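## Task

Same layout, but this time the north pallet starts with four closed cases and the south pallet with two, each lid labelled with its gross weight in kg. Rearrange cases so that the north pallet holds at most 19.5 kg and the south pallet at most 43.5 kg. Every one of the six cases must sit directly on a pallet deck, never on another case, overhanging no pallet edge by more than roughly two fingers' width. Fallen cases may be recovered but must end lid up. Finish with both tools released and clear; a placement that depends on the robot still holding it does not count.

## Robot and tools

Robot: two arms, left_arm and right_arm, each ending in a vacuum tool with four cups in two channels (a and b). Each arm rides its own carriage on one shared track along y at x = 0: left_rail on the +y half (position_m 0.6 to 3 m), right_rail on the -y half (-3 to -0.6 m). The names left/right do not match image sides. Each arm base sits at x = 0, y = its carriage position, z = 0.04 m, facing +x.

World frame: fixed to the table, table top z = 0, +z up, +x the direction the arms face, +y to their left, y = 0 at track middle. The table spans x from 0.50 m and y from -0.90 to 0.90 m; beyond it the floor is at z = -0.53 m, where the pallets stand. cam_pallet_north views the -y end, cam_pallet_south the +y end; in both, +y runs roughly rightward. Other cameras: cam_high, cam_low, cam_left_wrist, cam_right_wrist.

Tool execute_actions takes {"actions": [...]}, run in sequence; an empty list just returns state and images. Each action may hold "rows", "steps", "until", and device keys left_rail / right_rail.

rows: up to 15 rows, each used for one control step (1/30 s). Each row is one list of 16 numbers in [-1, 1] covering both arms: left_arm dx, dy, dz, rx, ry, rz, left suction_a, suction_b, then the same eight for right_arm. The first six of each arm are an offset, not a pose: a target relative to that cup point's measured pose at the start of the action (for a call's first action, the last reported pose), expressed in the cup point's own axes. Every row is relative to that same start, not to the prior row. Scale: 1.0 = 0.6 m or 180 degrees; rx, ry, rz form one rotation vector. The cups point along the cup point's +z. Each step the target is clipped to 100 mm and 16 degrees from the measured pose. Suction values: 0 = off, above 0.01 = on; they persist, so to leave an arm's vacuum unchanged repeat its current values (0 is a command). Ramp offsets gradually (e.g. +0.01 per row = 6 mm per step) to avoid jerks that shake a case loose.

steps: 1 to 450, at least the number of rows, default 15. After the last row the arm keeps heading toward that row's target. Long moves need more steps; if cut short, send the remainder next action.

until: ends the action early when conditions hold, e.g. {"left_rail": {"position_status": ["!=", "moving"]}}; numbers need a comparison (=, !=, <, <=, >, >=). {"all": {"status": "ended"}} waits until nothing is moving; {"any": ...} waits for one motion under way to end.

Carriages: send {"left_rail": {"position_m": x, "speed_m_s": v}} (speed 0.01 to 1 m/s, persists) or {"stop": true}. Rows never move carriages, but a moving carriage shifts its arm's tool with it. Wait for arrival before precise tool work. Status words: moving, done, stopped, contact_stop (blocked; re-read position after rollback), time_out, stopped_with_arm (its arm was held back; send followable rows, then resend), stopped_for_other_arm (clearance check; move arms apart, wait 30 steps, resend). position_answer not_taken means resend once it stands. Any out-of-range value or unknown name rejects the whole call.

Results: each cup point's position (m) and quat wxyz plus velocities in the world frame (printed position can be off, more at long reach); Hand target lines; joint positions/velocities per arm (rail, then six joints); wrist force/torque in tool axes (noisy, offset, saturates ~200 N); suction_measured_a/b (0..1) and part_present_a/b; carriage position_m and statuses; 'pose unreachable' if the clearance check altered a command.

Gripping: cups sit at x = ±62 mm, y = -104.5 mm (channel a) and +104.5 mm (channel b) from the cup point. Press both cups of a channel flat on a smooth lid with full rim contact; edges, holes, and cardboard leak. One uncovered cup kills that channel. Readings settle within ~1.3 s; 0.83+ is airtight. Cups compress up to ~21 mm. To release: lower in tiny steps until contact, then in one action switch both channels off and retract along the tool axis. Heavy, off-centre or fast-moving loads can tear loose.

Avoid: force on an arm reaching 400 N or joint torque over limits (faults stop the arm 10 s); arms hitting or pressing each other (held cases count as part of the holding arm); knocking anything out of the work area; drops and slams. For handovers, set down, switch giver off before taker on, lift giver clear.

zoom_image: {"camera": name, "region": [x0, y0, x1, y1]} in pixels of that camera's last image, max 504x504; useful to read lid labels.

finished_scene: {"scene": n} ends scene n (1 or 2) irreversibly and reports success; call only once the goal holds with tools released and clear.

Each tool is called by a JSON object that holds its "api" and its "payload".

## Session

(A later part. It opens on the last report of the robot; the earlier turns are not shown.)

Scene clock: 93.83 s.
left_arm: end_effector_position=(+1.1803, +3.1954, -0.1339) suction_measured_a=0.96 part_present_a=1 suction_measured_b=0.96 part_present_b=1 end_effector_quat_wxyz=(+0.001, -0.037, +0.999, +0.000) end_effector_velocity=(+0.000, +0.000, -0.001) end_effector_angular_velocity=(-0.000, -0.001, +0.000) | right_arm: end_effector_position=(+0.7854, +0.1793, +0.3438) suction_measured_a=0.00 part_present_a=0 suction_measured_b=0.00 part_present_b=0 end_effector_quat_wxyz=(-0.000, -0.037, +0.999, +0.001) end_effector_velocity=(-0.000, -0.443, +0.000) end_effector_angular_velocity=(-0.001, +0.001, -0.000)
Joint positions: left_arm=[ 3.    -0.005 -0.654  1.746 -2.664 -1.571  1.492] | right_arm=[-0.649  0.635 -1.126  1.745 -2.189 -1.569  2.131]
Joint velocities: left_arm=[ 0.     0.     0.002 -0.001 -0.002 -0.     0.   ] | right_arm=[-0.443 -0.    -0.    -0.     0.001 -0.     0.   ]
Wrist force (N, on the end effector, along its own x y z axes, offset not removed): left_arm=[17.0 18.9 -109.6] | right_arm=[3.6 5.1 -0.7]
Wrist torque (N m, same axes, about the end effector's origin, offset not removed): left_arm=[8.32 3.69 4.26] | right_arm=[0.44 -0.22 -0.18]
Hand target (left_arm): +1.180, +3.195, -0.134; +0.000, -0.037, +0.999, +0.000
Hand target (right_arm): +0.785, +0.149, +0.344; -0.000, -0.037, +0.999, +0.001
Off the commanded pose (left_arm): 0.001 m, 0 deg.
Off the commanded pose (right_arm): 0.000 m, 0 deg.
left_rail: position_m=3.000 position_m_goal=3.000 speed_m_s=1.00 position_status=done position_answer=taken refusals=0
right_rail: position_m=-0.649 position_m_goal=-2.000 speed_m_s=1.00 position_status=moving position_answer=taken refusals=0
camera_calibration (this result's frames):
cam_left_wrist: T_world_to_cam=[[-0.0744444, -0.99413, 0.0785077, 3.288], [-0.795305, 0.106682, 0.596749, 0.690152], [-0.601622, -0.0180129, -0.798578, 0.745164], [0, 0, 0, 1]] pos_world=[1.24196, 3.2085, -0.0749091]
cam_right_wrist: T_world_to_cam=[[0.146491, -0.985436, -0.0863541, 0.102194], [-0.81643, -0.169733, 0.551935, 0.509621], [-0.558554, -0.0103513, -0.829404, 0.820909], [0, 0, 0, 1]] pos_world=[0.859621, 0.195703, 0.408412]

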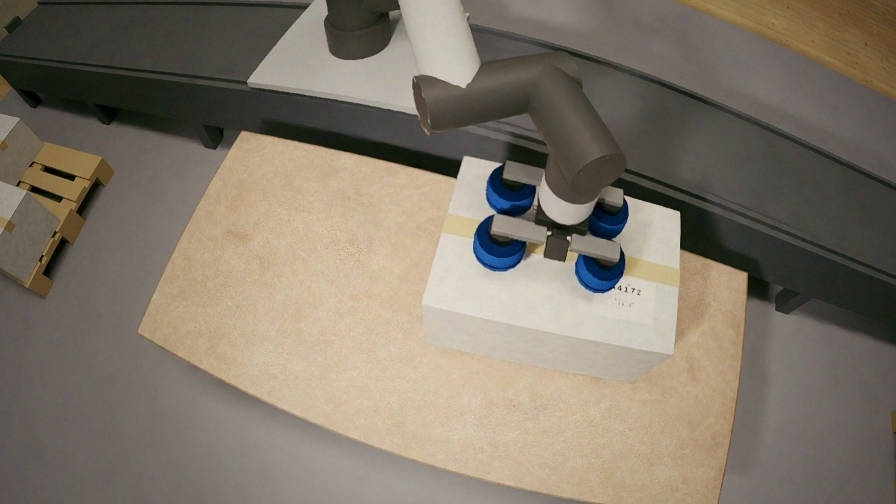

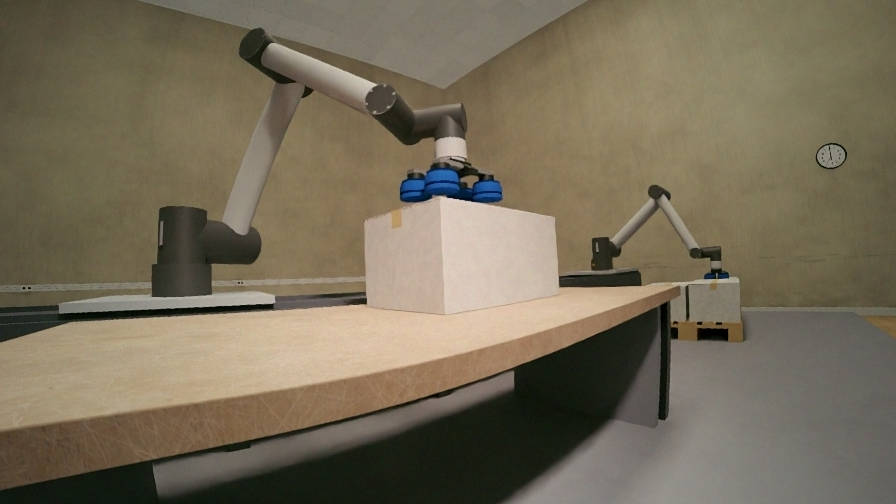

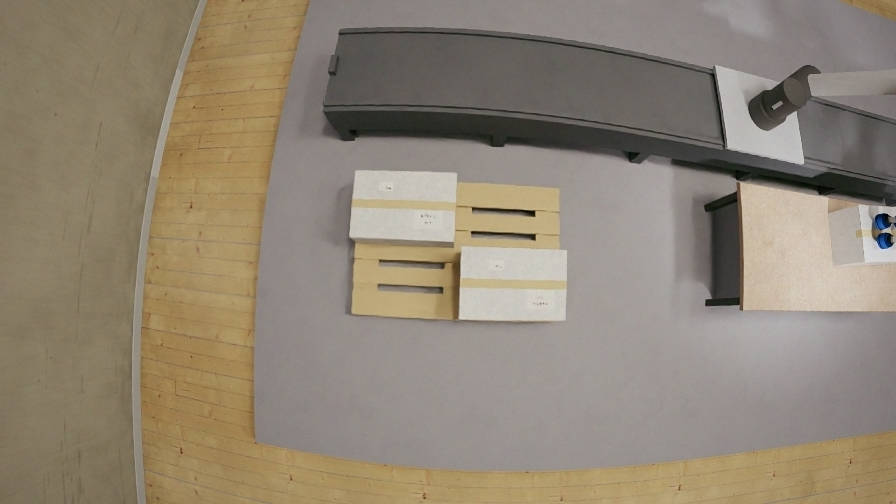

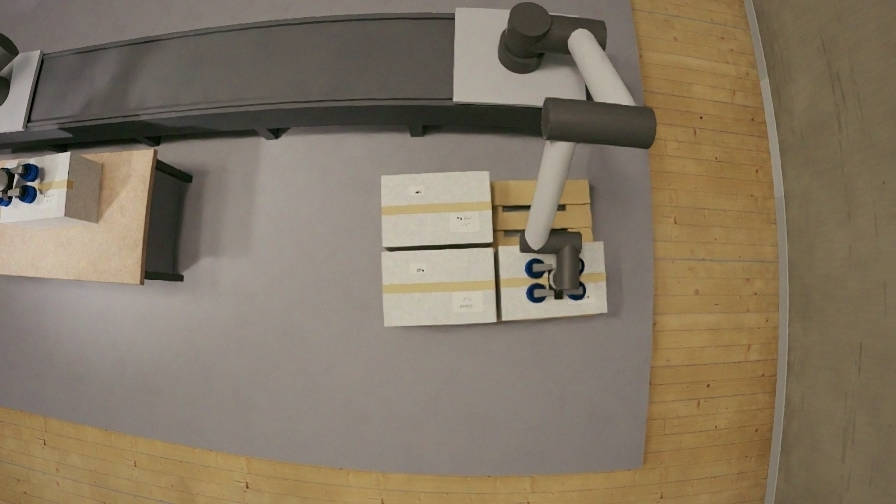

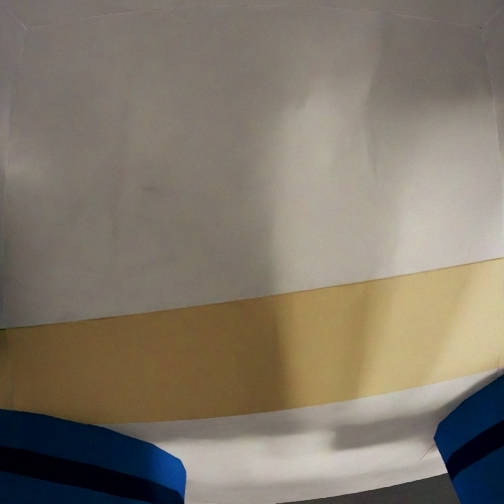

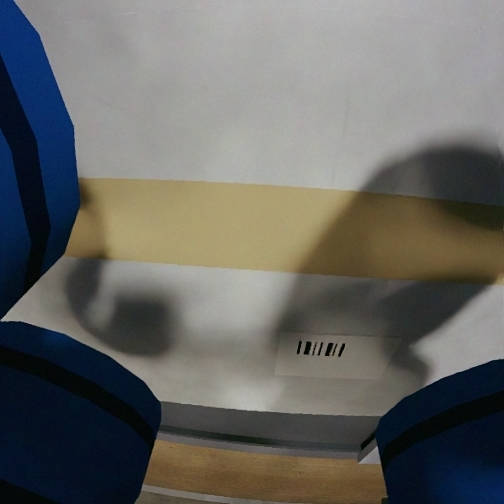

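{"api": "execute_actions", "payload": {"actions": [{"rows":[[0,0,-0.001,0,0,0,1,1,0,0,0,0,0,0,0,0],[0,0,-0.002,0,0,0,1,1,0,0,0,0,0,0,0,0],[0,0,-0.006,0,0,0,0,0,0,0,0,0,0,0,0,0],[0,0,-0.012,0,0,0,0,0,0,0,0,0,0,0,0,0],[0,0,-0.019,0,0,0,0,0,0,0,0,0,0,0,0,0],[0,0,-0.028,0,0,0,0,0,0,0,0,0,0,0,0,0],[0,0,-0.039,0,0,0,0,0,0,0,0,0,0,0,0,0],[0,0,-0.052,0,0,0,0,0,0,0,0,0,0,0,0,0],[0,0,-0.067,0,0,0,0,0,0,0,0,0,0,0,0,0],[0,0,-0.085,0,0,0,0,0,0,0,0,0,0,0,0,0],[0,0,-0.105,0,0,0,0,0,0,0,0,0,0,0,0,0],[0.005,-0.006,-0.128,0,0,0,0,0,0,0,0,0,0,0,0,0],[0.015,-0.018,-0.153,0,0,0,0,0,0,0,0,0,0,0,0,0],[0.03,-0.037,-0.18,0,0,0,0,0,0,0,0,0,0,0,0,0],[0.7253,-0.8933,-0.798,0,0,0,0,0,0,0,0,0,0,0,0,0]],"steps":58},{"steps":1,"left_rail":{"position_m":0.6}}]}}

Scene clock: 99.20 s.
left_arm: end_effector_position=(+0.8377, +2.7023, +0.2836) suction_measured_a=0.01 part_present_a=0 suction_measured_b=0.01 part_present_b=0 end_effector_quat_wxyz=(+0.001, -0.035, +0.999, -0.001) end_effector_velocity=(-0.229, -0.327, +0.262) end_effector_angular_velocity=(-0.006, -0.007, -0.005) | right_arm: end_effector_position=(+0.7854, -1.1716, +0.3438) suction_measured_a=0.00 part_present_a=0 suction_measured_b=0.00 part_present_b=0 end_effector_quat_wxyz=(-0.000, -0.037, +0.999, +0.001) end_effector_velocity=(+0.000, -0.000, -0.000) end_effector_angular_velocity=(-0.000, +0.000, -0.000)
Joint positions: left_arm=[ 3.    -0.569 -1.318  2.151 -2.408 -1.572  0.931] | right_arm=[-2.     0.635 -1.126  1.745 -2.189 -1.569  2.131]
Joint velocities: left_arm=[-0.    -0.461 -0.372  0.005  0.358 -0.    -0.455] | right_arm=[ 0. -0.  0. -0.  0.  0. -0.]
Wrist force (N, on the end effector, along its own x y z axes, offset not removed): left_arm=[-1.5 1.8 2.6] | right_arm=[3.4 1.4 -0.6]
Wrist torque (N m, same axes, about the end effector's origin, offset not removed): left_arm=[-0.39 0.22 0.01] | right_arm=[0.08 -0.13 -0.11]
Hand target (left_arm): +0.800, +2.649, +0.325; +0.001, -0.035, +0.999, -0.002
Hand target (right_arm): +0.785, -1.171, +0.344; -0.000, -0.037, +0.999, +0.001
Off the commanded pose (left_arm): 0.109 m, 0 deg; position clipped at the last step of the last action.
Off the commanded pose (right_arm): 0.000 m, 0 deg.
left_rail: position_m=3.000 position_m_goal=0.600 speed_m_s=1.00 position_status=moving position_answer=taken refusals=0
right_rail: position_m=-2.000 position_m_goal=-2.000 speed_m_s=1.00 position_status=done position_answer=taken refusals=0
camera_calibration (this result's frames):
cam_left_wrist: T_world_to_cam=[[-0.0776328, -0.993665, 0.0812609, 2.74022], [-0.795771, 0.11086, 0.595364, 0.210641], [-0.6006, -0.0184454, -0.799337, 0.864054], [0, 0, 0, 1]] pos_world=[0.899304, 2.71544, 0.342589]
cam_right_wrist: T_world_to_cam=[[0.146491, -0.985436, -0.0863538, -1.22897], [-0.81643, -0.169733, 0.551935, 0.280338], [-0.558554, -0.0103517, -0.829404, 0.806925], [0, 0, 0, 1]] pos_world=[0.859621, -1.15513, 0.408412]

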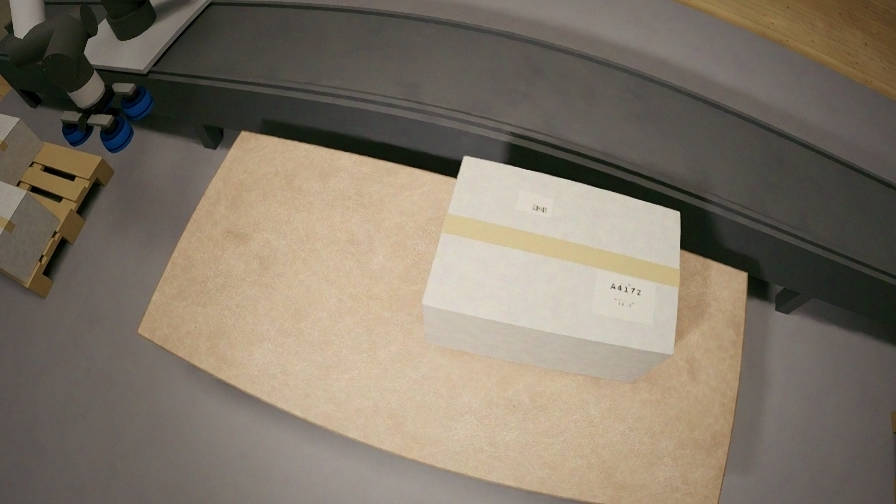

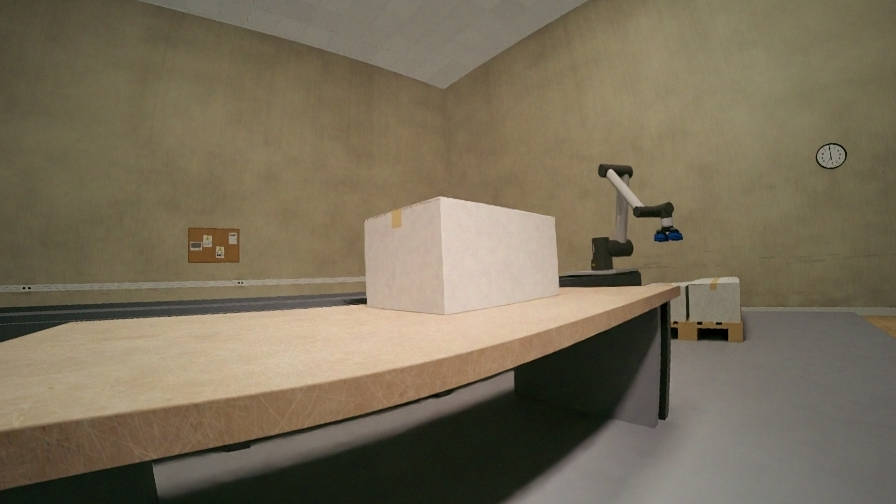

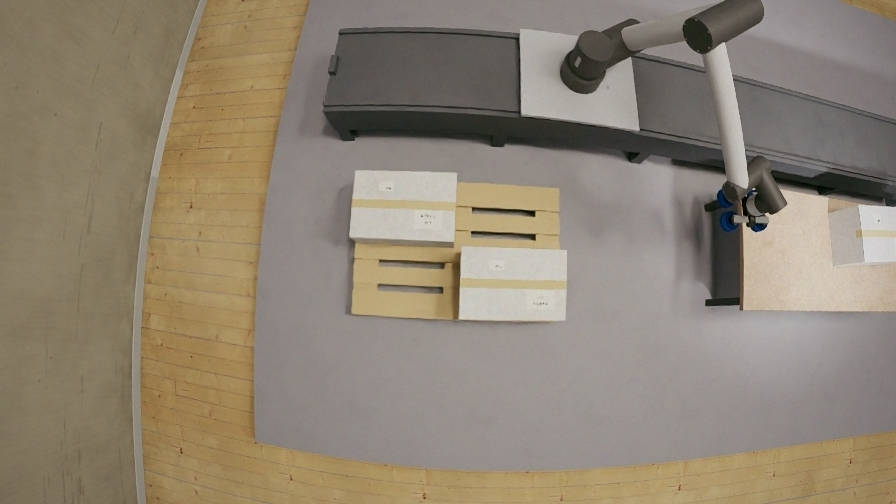

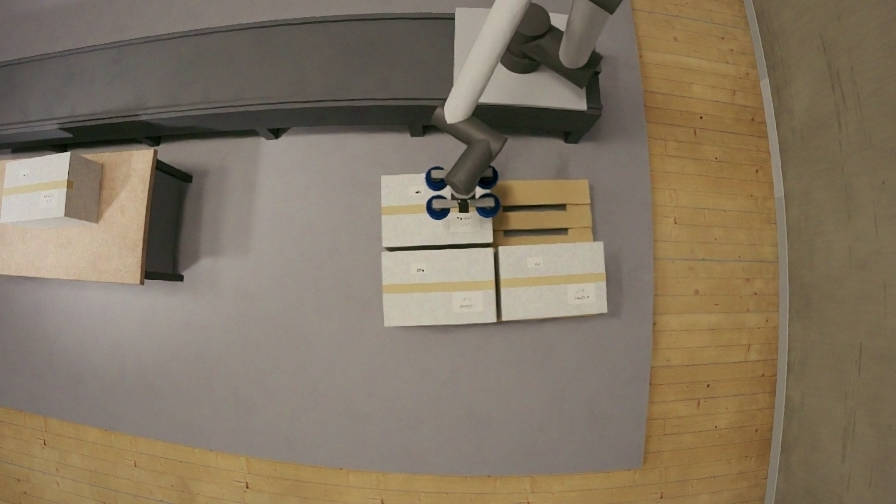

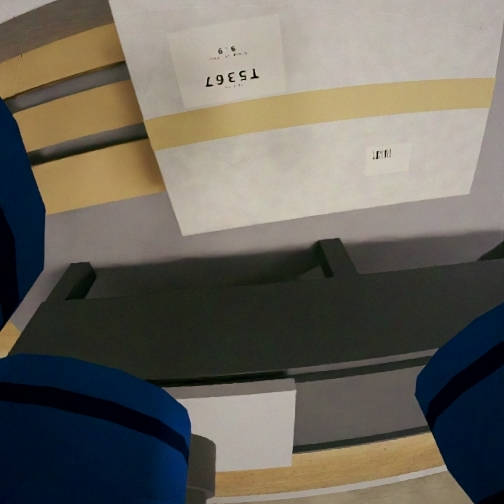

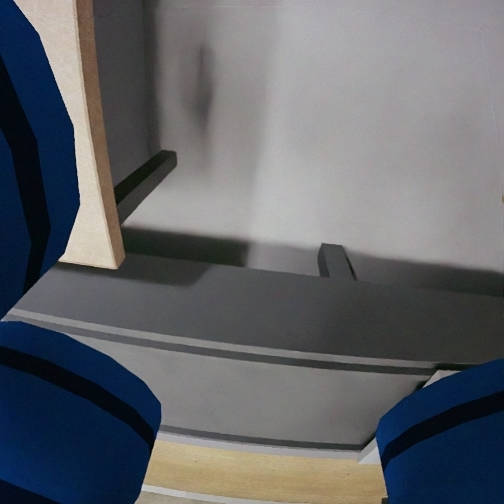

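{"api": "execute_actions", "payload": {"actions": [{"rows":[[0.0957,-0.1155,-0.0857,-0.0006,0.0006,-0.0013,0,0,0,0,0,0,0,0,0,0]],"steps":2}]}}

{"api": "zoom_image", "payload": {"camera": "cam_pallet_south", "region": [370, 160, 660, 345]}}

Scene clock: 102.27 s.
left_arm: end_effector_position=(+0.7986, +0.2501, +0.3255) suction_measured_a=0.01 part_present_a=0 suction_measured_b=0.01 part_present_b=0 end_effector_quat_wxyz=(+0.001, -0.035, +0.999, -0.002) end_effector_velocity=(-0.068, -0.090, +0.046) end_effector_angular_velocity=(+0.014, +0.018, +0.017) | right_arm: end_effector_position=(+0.7854, -1.1716, +0.3438) suction_measured_a=0.00 part_present_a=0 suction_measured_b=0.00 part_present_b=0 end_effector_quat_wxyz=(-0.000, -0.037, +0.999, +0.001) end_effector_velocity=(-0.000, +0.000, +0.000) end_effector_angular_velocity=(+0.000, -0.000, +0.000)
Joint positions: left_arm=[ 0.6   -0.645 -1.376  2.15  -2.348 -1.572  0.855] | right_arm=[-2.     0.635 -1.126  1.745 -2.189 -1.569  2.131]
Joint velocities: left_arm=[ 0.001 -0.134 -0.067 -0.006  0.096  0.001 -0.151] | right_arm=[ 0.  0. -0. -0. -0.  0. -0.]
Wrist force (N, on the end effector, along its own x y z axes, offset not removed): left_arm=[-3.4 1.4 4.2] | right_arm=[3.5 1.2 -0.9]
Wrist torque (N m, same axes, about the end effector's origin, offset not removed): left_arm=[-0.70 0.15 -0.14] | right_arm=[0.06 -0.16 -0.13]
Hand target (left_arm): +0.785, +0.230, +0.335; +0.000, -0.037, +0.999, -0.001
Hand target (right_arm): +0.785, -1.171, +0.344; -0.000, -0.037, +0.999, +0.001
Off the commanded pose (left_arm): 0.027 m, 0 deg.
Off the commanded pose (right_arm): 0.000 m, 0 deg.
left_rail: position_m=0.600 position_m_goal=0.600 speed_m_s=1.00 position_status=done position_answer=taken refusals=0
right_rail: position_m=-2.000 position_m_goal=-2.000 speed_m_s=1.00 position_status=done position_answer=taken refusals=0
camera_calibration (this result's frames):
cam_left_wrist: T_world_to_cam=[[-0.0777101, -0.993628, 0.0816426, 0.296994], [-0.795808, 0.111149, 0.595261, 0.426466], [-0.600542, -0.0187141, -0.799374, 0.828898], [0, 0, 0, 1]] pos_world=[0.860252, 0.263212, 0.384495]
cam_right_wrist: T_world_to_cam=[[0.14649, -0.985436, -0.0863537, -1.22897], [-0.81643, -0.169733, 0.551936, 0.280339], [-0.558554, -0.0103516, -0.829404, 0.806925], [0, 0, 0, 1]] pos_world=[0.859621, -1.15514, 0.408412]

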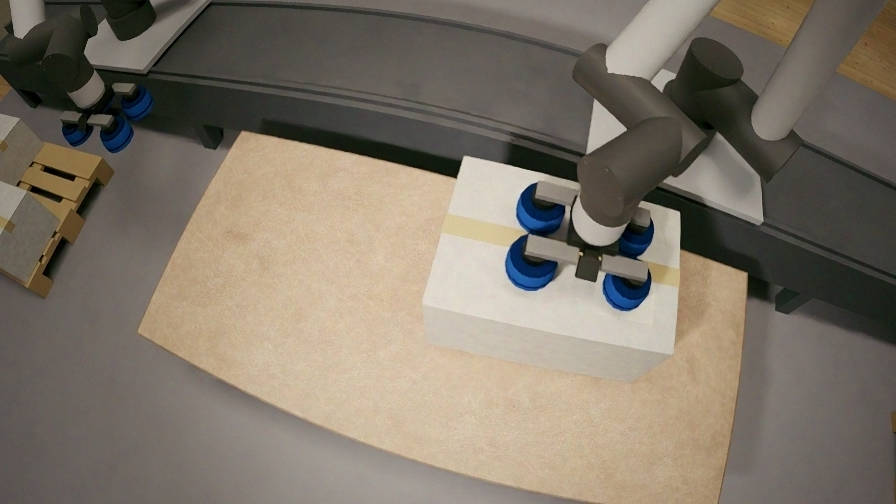

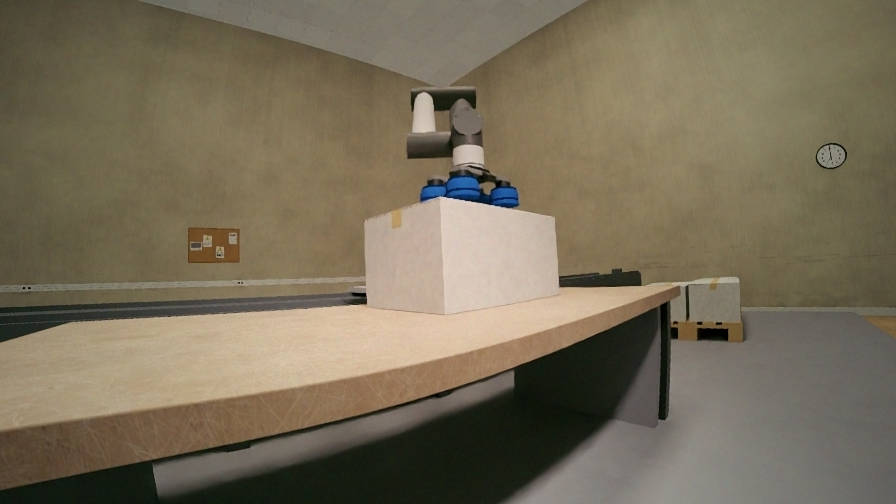

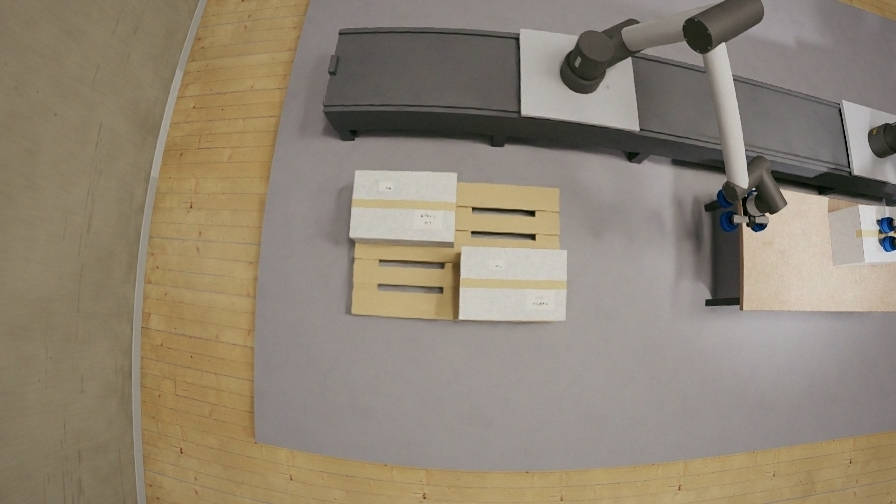

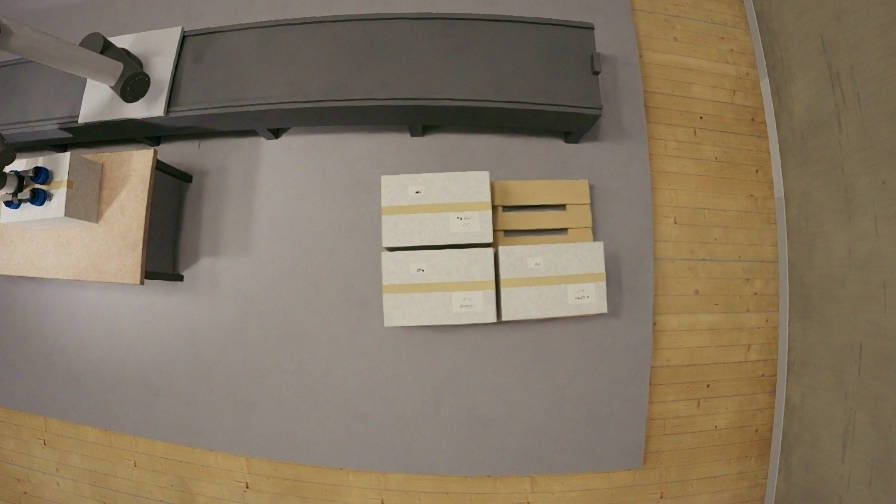

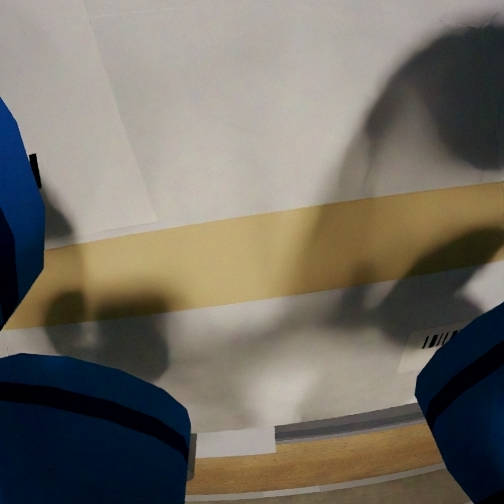

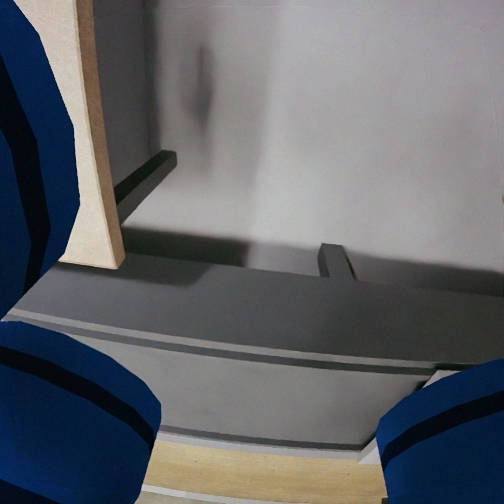

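Region (370, 160, 660, 345) of cam_pallet_south's 896x504 image, scaled by 1.738, with more detail than that image has; it fills the top 322 rows of this view, and the rest is white.

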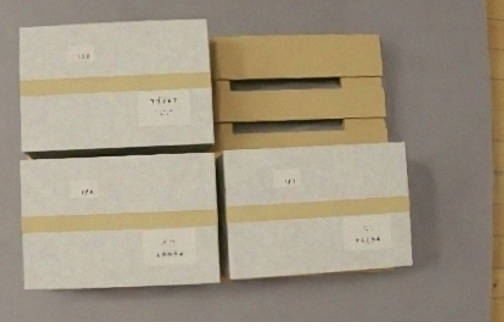

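{"api": "execute_actions", "payload": {"actions": [{"steps":1},{"rows":[[0,-0.001,0.004,0,0,0,1,1,0,0,0,0,0,0,0,0],[0,-0.001,0.011,0,0,0,1,1,0,0,0,0,0,0,0,0],[0,-0.001,0.021,0,0,0,1,1,0,0,0,0,0,0,0,0],[0,-0.001,0.033,0,0,0,1,1,0,0,0,0,0,0,0,0],[0,-0.001,0.045,0,0,0,1,1,0,0,0,0,0,0,0,0],[0,-0.001,0.057,0,0,0,1,1,0,0,0,0,0,0,0,0],[0,-0.001,0.068,0,0,0,1,1,0,0,0,0,0,0,0,0],[0,-0.001,0.077,0,0,0,1,1,0,0,0,0,0,0,0,0],[0,-0.001,0.085,0,0,0,1,1,0,0,0,0,0,0,0,0],[0,-0.001,0.092,0,0,0,1,1,0,0,0,0,0,0,0,0],[0,-0.001,0.098,0,0,0,1,1,0,0,0,0,0,0,0,0],[0,-0.001,0.103,0,0,0,1,1,0,0,0,0,0,0,0,0],[0,-0.001,0.1067,0,0,0,1,1,0,0,0,0,0,0,0,0]],"steps":13}]}}

Scene clock: 104.00 s.
left_arm: end_effector_position=(+0.7847, +0.2296, +0.2892) suction_measured_a=0.01 part_present_a=0 suction_measured_b=0.01 part_present_b=0 end_effector_quat_wxyz=(-0.000, -0.037, +0.999, -0.000) end_effector_velocity=(+0.000, -0.000, -0.134) end_effector_angular_velocity=(+0.000, +0.000, -0.000) | right_arm: end_effector_position=(+0.7854, -1.1716, +0.3438) suction_measured_a=0.00 part_present_a=0 suction_measured_b=0.00 part_present_b=0 end_effector_quat_wxyz=(-0.000, -0.037, +0.999, +0.001) end_effector_velocity=(+0.000, +0.000, -0.000) end_effector_angular_velocity=(-0.000, +0.000, -0.000)
Joint positions: left_arm=[ 0.6   -0.674 -1.344  2.176 -2.403 -1.571  0.822] | right_arm=[-2.     0.635 -1.126  1.745 -2.189 -1.569  2.131]
Joint velocities: left_arm=[ 0.    -0.     0.14   0.077 -0.217  0.    -0.   ] | right_arm=[ 0. -0.  0. -0. -0. -0.  0.]
Wrist force (N, on the end effector, along its own x y z axes, offset not removed): left_arm=[-0.9 -3.5 4.8] | right_arm=[3.4 -0.6 -0.8]
Wrist torque (N m, same axes, about the end effector's origin, offset not removed): left_arm=[-1.11 -0.07 -0.16] | right_arm=[-0.16 -0.12 -0.20]
Hand target (left_arm): +0.785, +0.230, +0.271; -0.000, -0.037, +0.999, -0.000
Hand target (right_arm): +0.785, -1.171, +0.344; -0.000, -0.037, +0.999, +0.001
Off the commanded pose (left_arm): 0.019 m, 0 deg.
Off the commanded pose (right_arm): 0.000 m, 0 deg.
left_rail: position_m=0.600 position_m_goal=0.600 speed_m_s=1.00 position_status=done position_answer=taken refusals=0
right_rail: position_m=-2.000 position_m_goal=-2.000 speed_m_s=1.00 position_status=done position_answer=taken refusals=0
camera_calibration (this result's frames):
cam_left_wrist: T_world_to_cam=[[-0.0738754, -0.994106, 0.0793471, 0.276316], [-0.794582, 0.106755, 0.597698, 0.438554], [-0.602646, -0.0188926, -0.797785, 0.792394], [0, 0, 0, 1]] pos_world=[0.846413, 0.24284, 0.348113]
cam_right_wrist: T_world_to_cam=[[0.146491, -0.985436, -0.0863538, -1.22897], [-0.81643, -0.169733, 0.551935, 0.280339], [-0.558554, -0.0103515, -0.829404, 0.806926], [0, 0, 0, 1]] pos_world=[0.859621, -1.15514, 0.408412]

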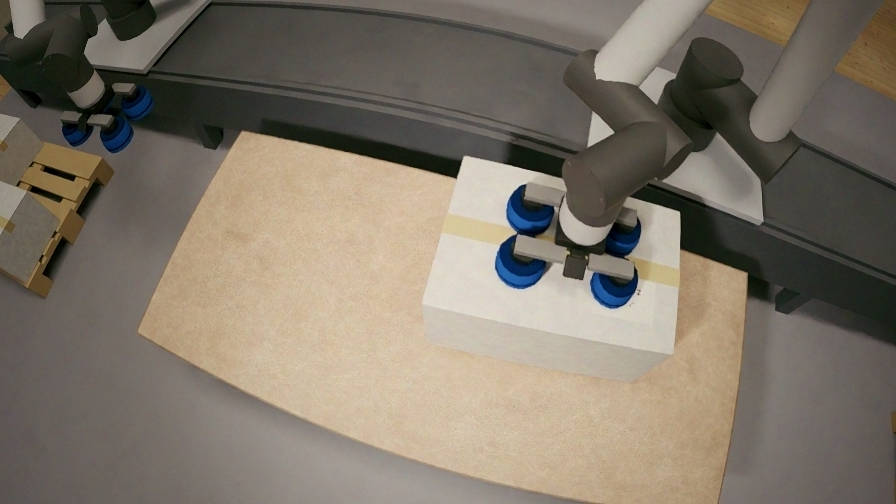

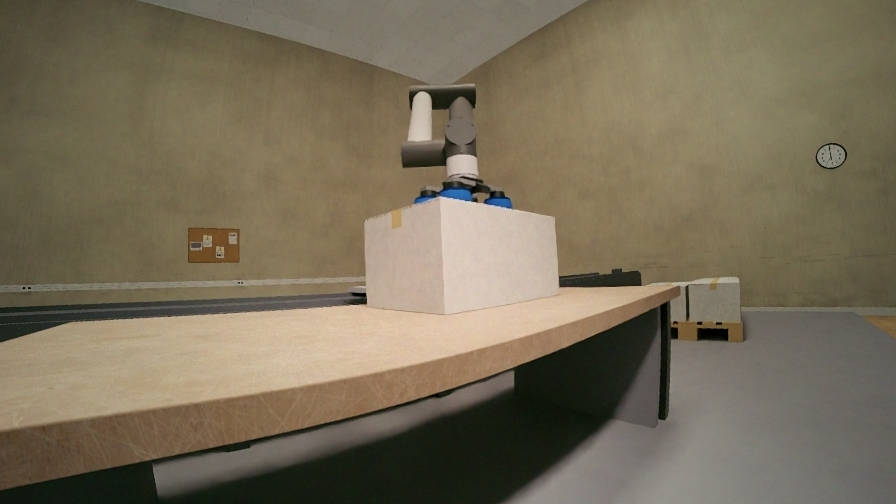

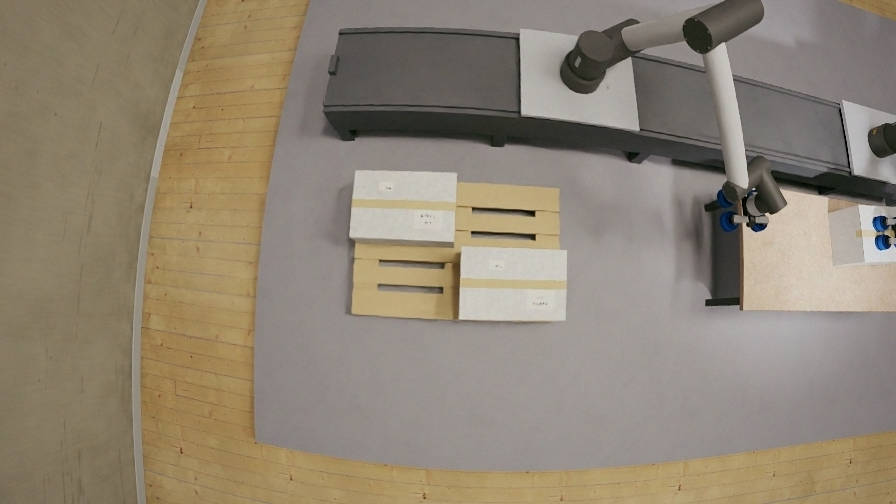

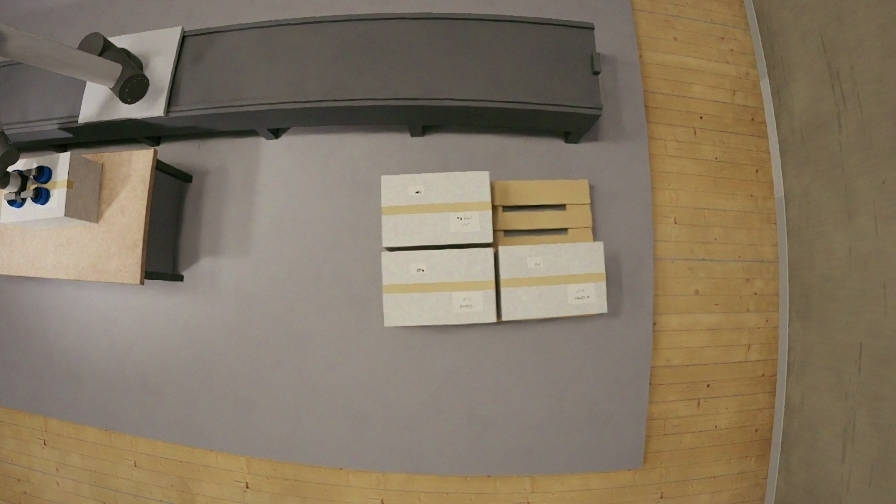

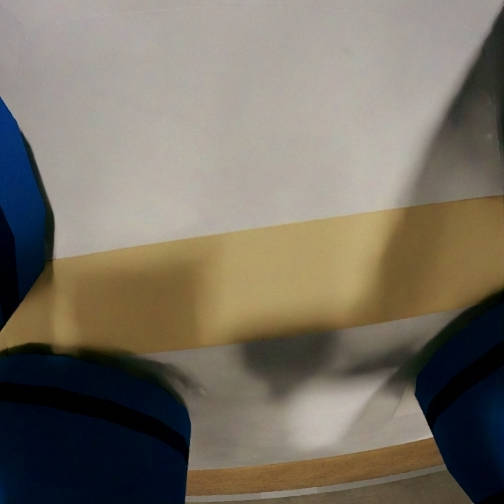

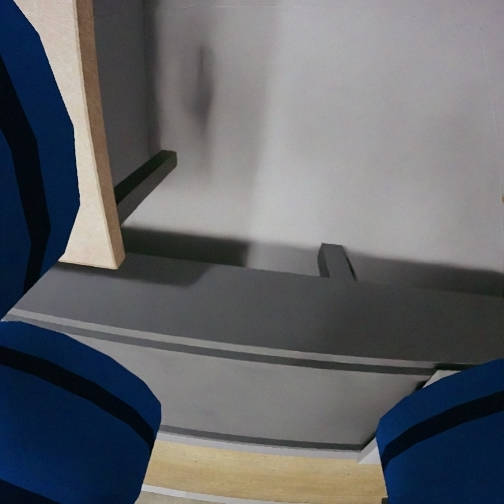

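{"api": "execute_actions", "payload": {"actions": []}}

Scene clock: 105.03 s.
left_arm: end_effector_position=(+0.7848, +0.2295, +0.2712) suction_measured_a=0.96 part_present_a=1 suction_measured_b=0.96 part_present_b=1 end_effector_quat_wxyz=(-0.000, -0.037, +0.999, -0.000) end_effector_velocity=(-0.000, +0.000, -0.000) end_effector_angular_velocity=(+0.000, +0.000, -0.000) | right_arm: end_effector_position=(+0.7854, -1.1716, +0.3438) suction_measured_a=0.00 part_present_a=0 suction_measured_b=0.00 part_present_b=0 end_effector_quat_wxyz=(-0.000, -0.037, +0.999, +0.001) end_effector_velocity=(-0.000, -0.000, -0.000) end_effector_angular_velocity=(-0.000, +0.000, -0.000)
Joint positions: left_arm=[ 0.6   -0.675 -1.325  2.186 -2.433 -1.571  0.822] | right_arm=[-2.     0.635 -1.126  1.745 -2.189 -1.569  2.131]
Joint velocities: left_arm=[ 0. -0.  0.  0. -0.  0.  0.] | right_arm=[ 0. -0.  0.  0. -0.  0.  0.]
Wrist force (N, on the end effector, along its own x y z axes, offset not removed): left_arm=[-0.5 -1.1 -1.8] | right_arm=[3.2 -0.3 -0.5]
Wrist torque (N m, same axes, about the end effector's origin, offset not removed): left_arm=[4.74 0.17 0.03] | right_arm=[-0.11 -0.13 -0.14]
Hand target (left_arm): +0.785, +0.230, +0.271; -0.000, -0.037, +0.999, -0.000
Hand target (right_arm): +0.785, -1.171, +0.344; -0.000, -0.037, +0.999, +0.001
Off the commanded pose (left_arm): 0.001 m, 0 deg.
Off the commanded pose (right_arm): 0.000 m, 0 deg.
left_rail: position_m=0.600 position_m_goal=0.600 speed_m_s=1.00 position_status=done position_answer=taken refusals=0
right_rail: position_m=-2.000 position_m_goal=-2.000 speed_m_s=1.00 position_status=done position_answer=taken refusals=0
camera_calibration (this result's frames):
cam_left_wrist: T_world_to_cam=[[-0.0739801, -0.994075, 0.0796306, 0.27762], [-0.79471, 0.107005, 0.597483, 0.449531], [-0.602464, -0.0190814, -0.797918, 0.778042], [0, 0, 0, 1]] pos_world=[0.846527, 0.242719, 0.330119]
cam_right_wrist: T_world_to_cam=[[0.146491, -0.985436, -0.0863538, -1.22897], [-0.81643, -0.169733, 0.551935, 0.280339], [-0.558554, -0.0103515, -0.829404, 0.806925], [0, 0, 0, 1]] pos_world=[0.859621, -1.15513, 0.408412]

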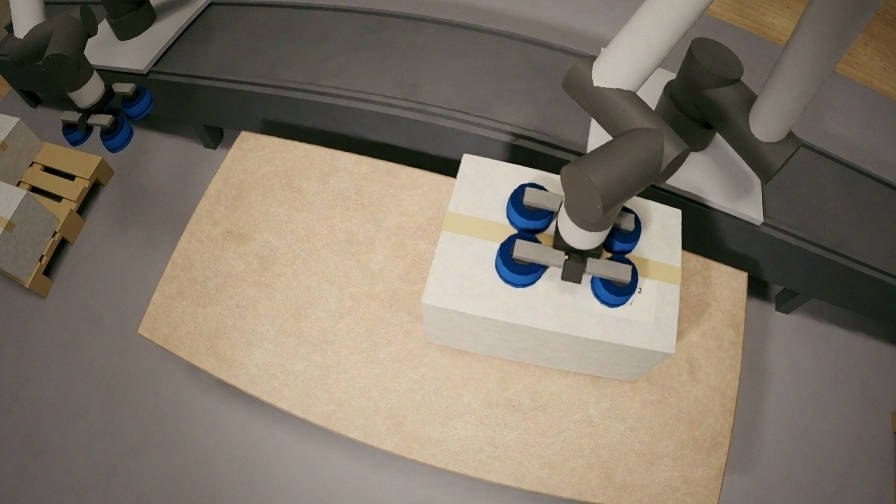

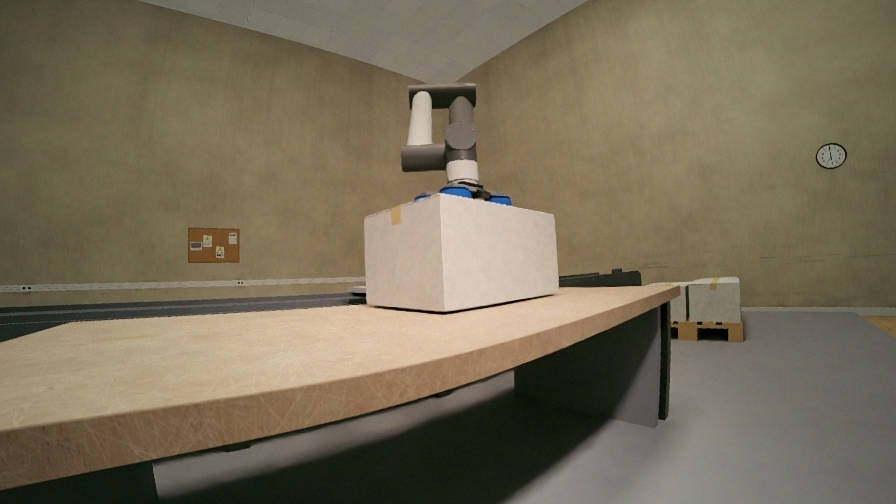

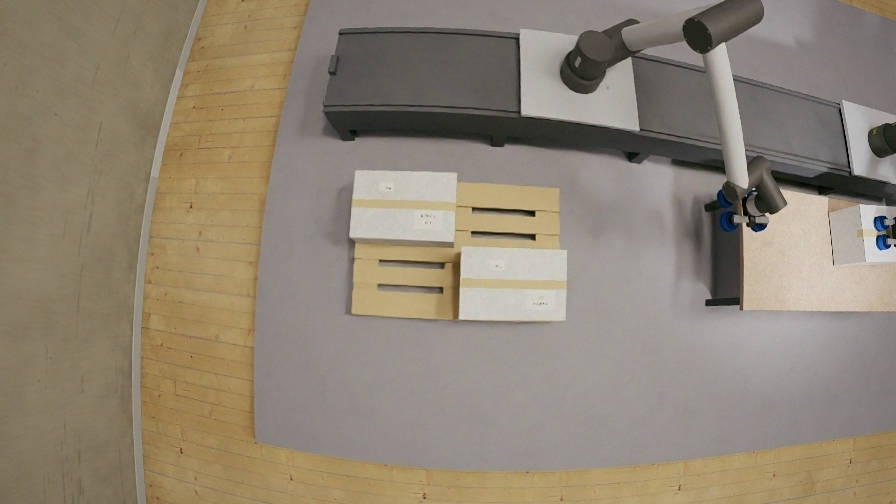

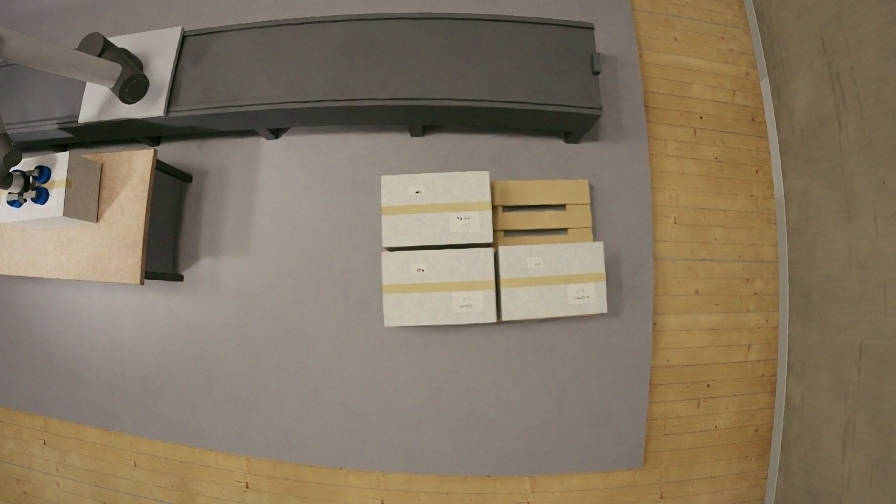

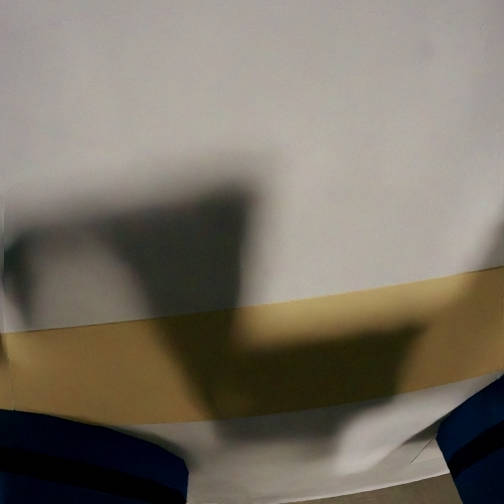

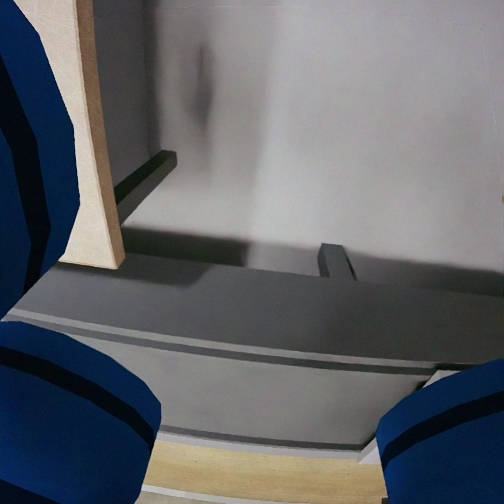

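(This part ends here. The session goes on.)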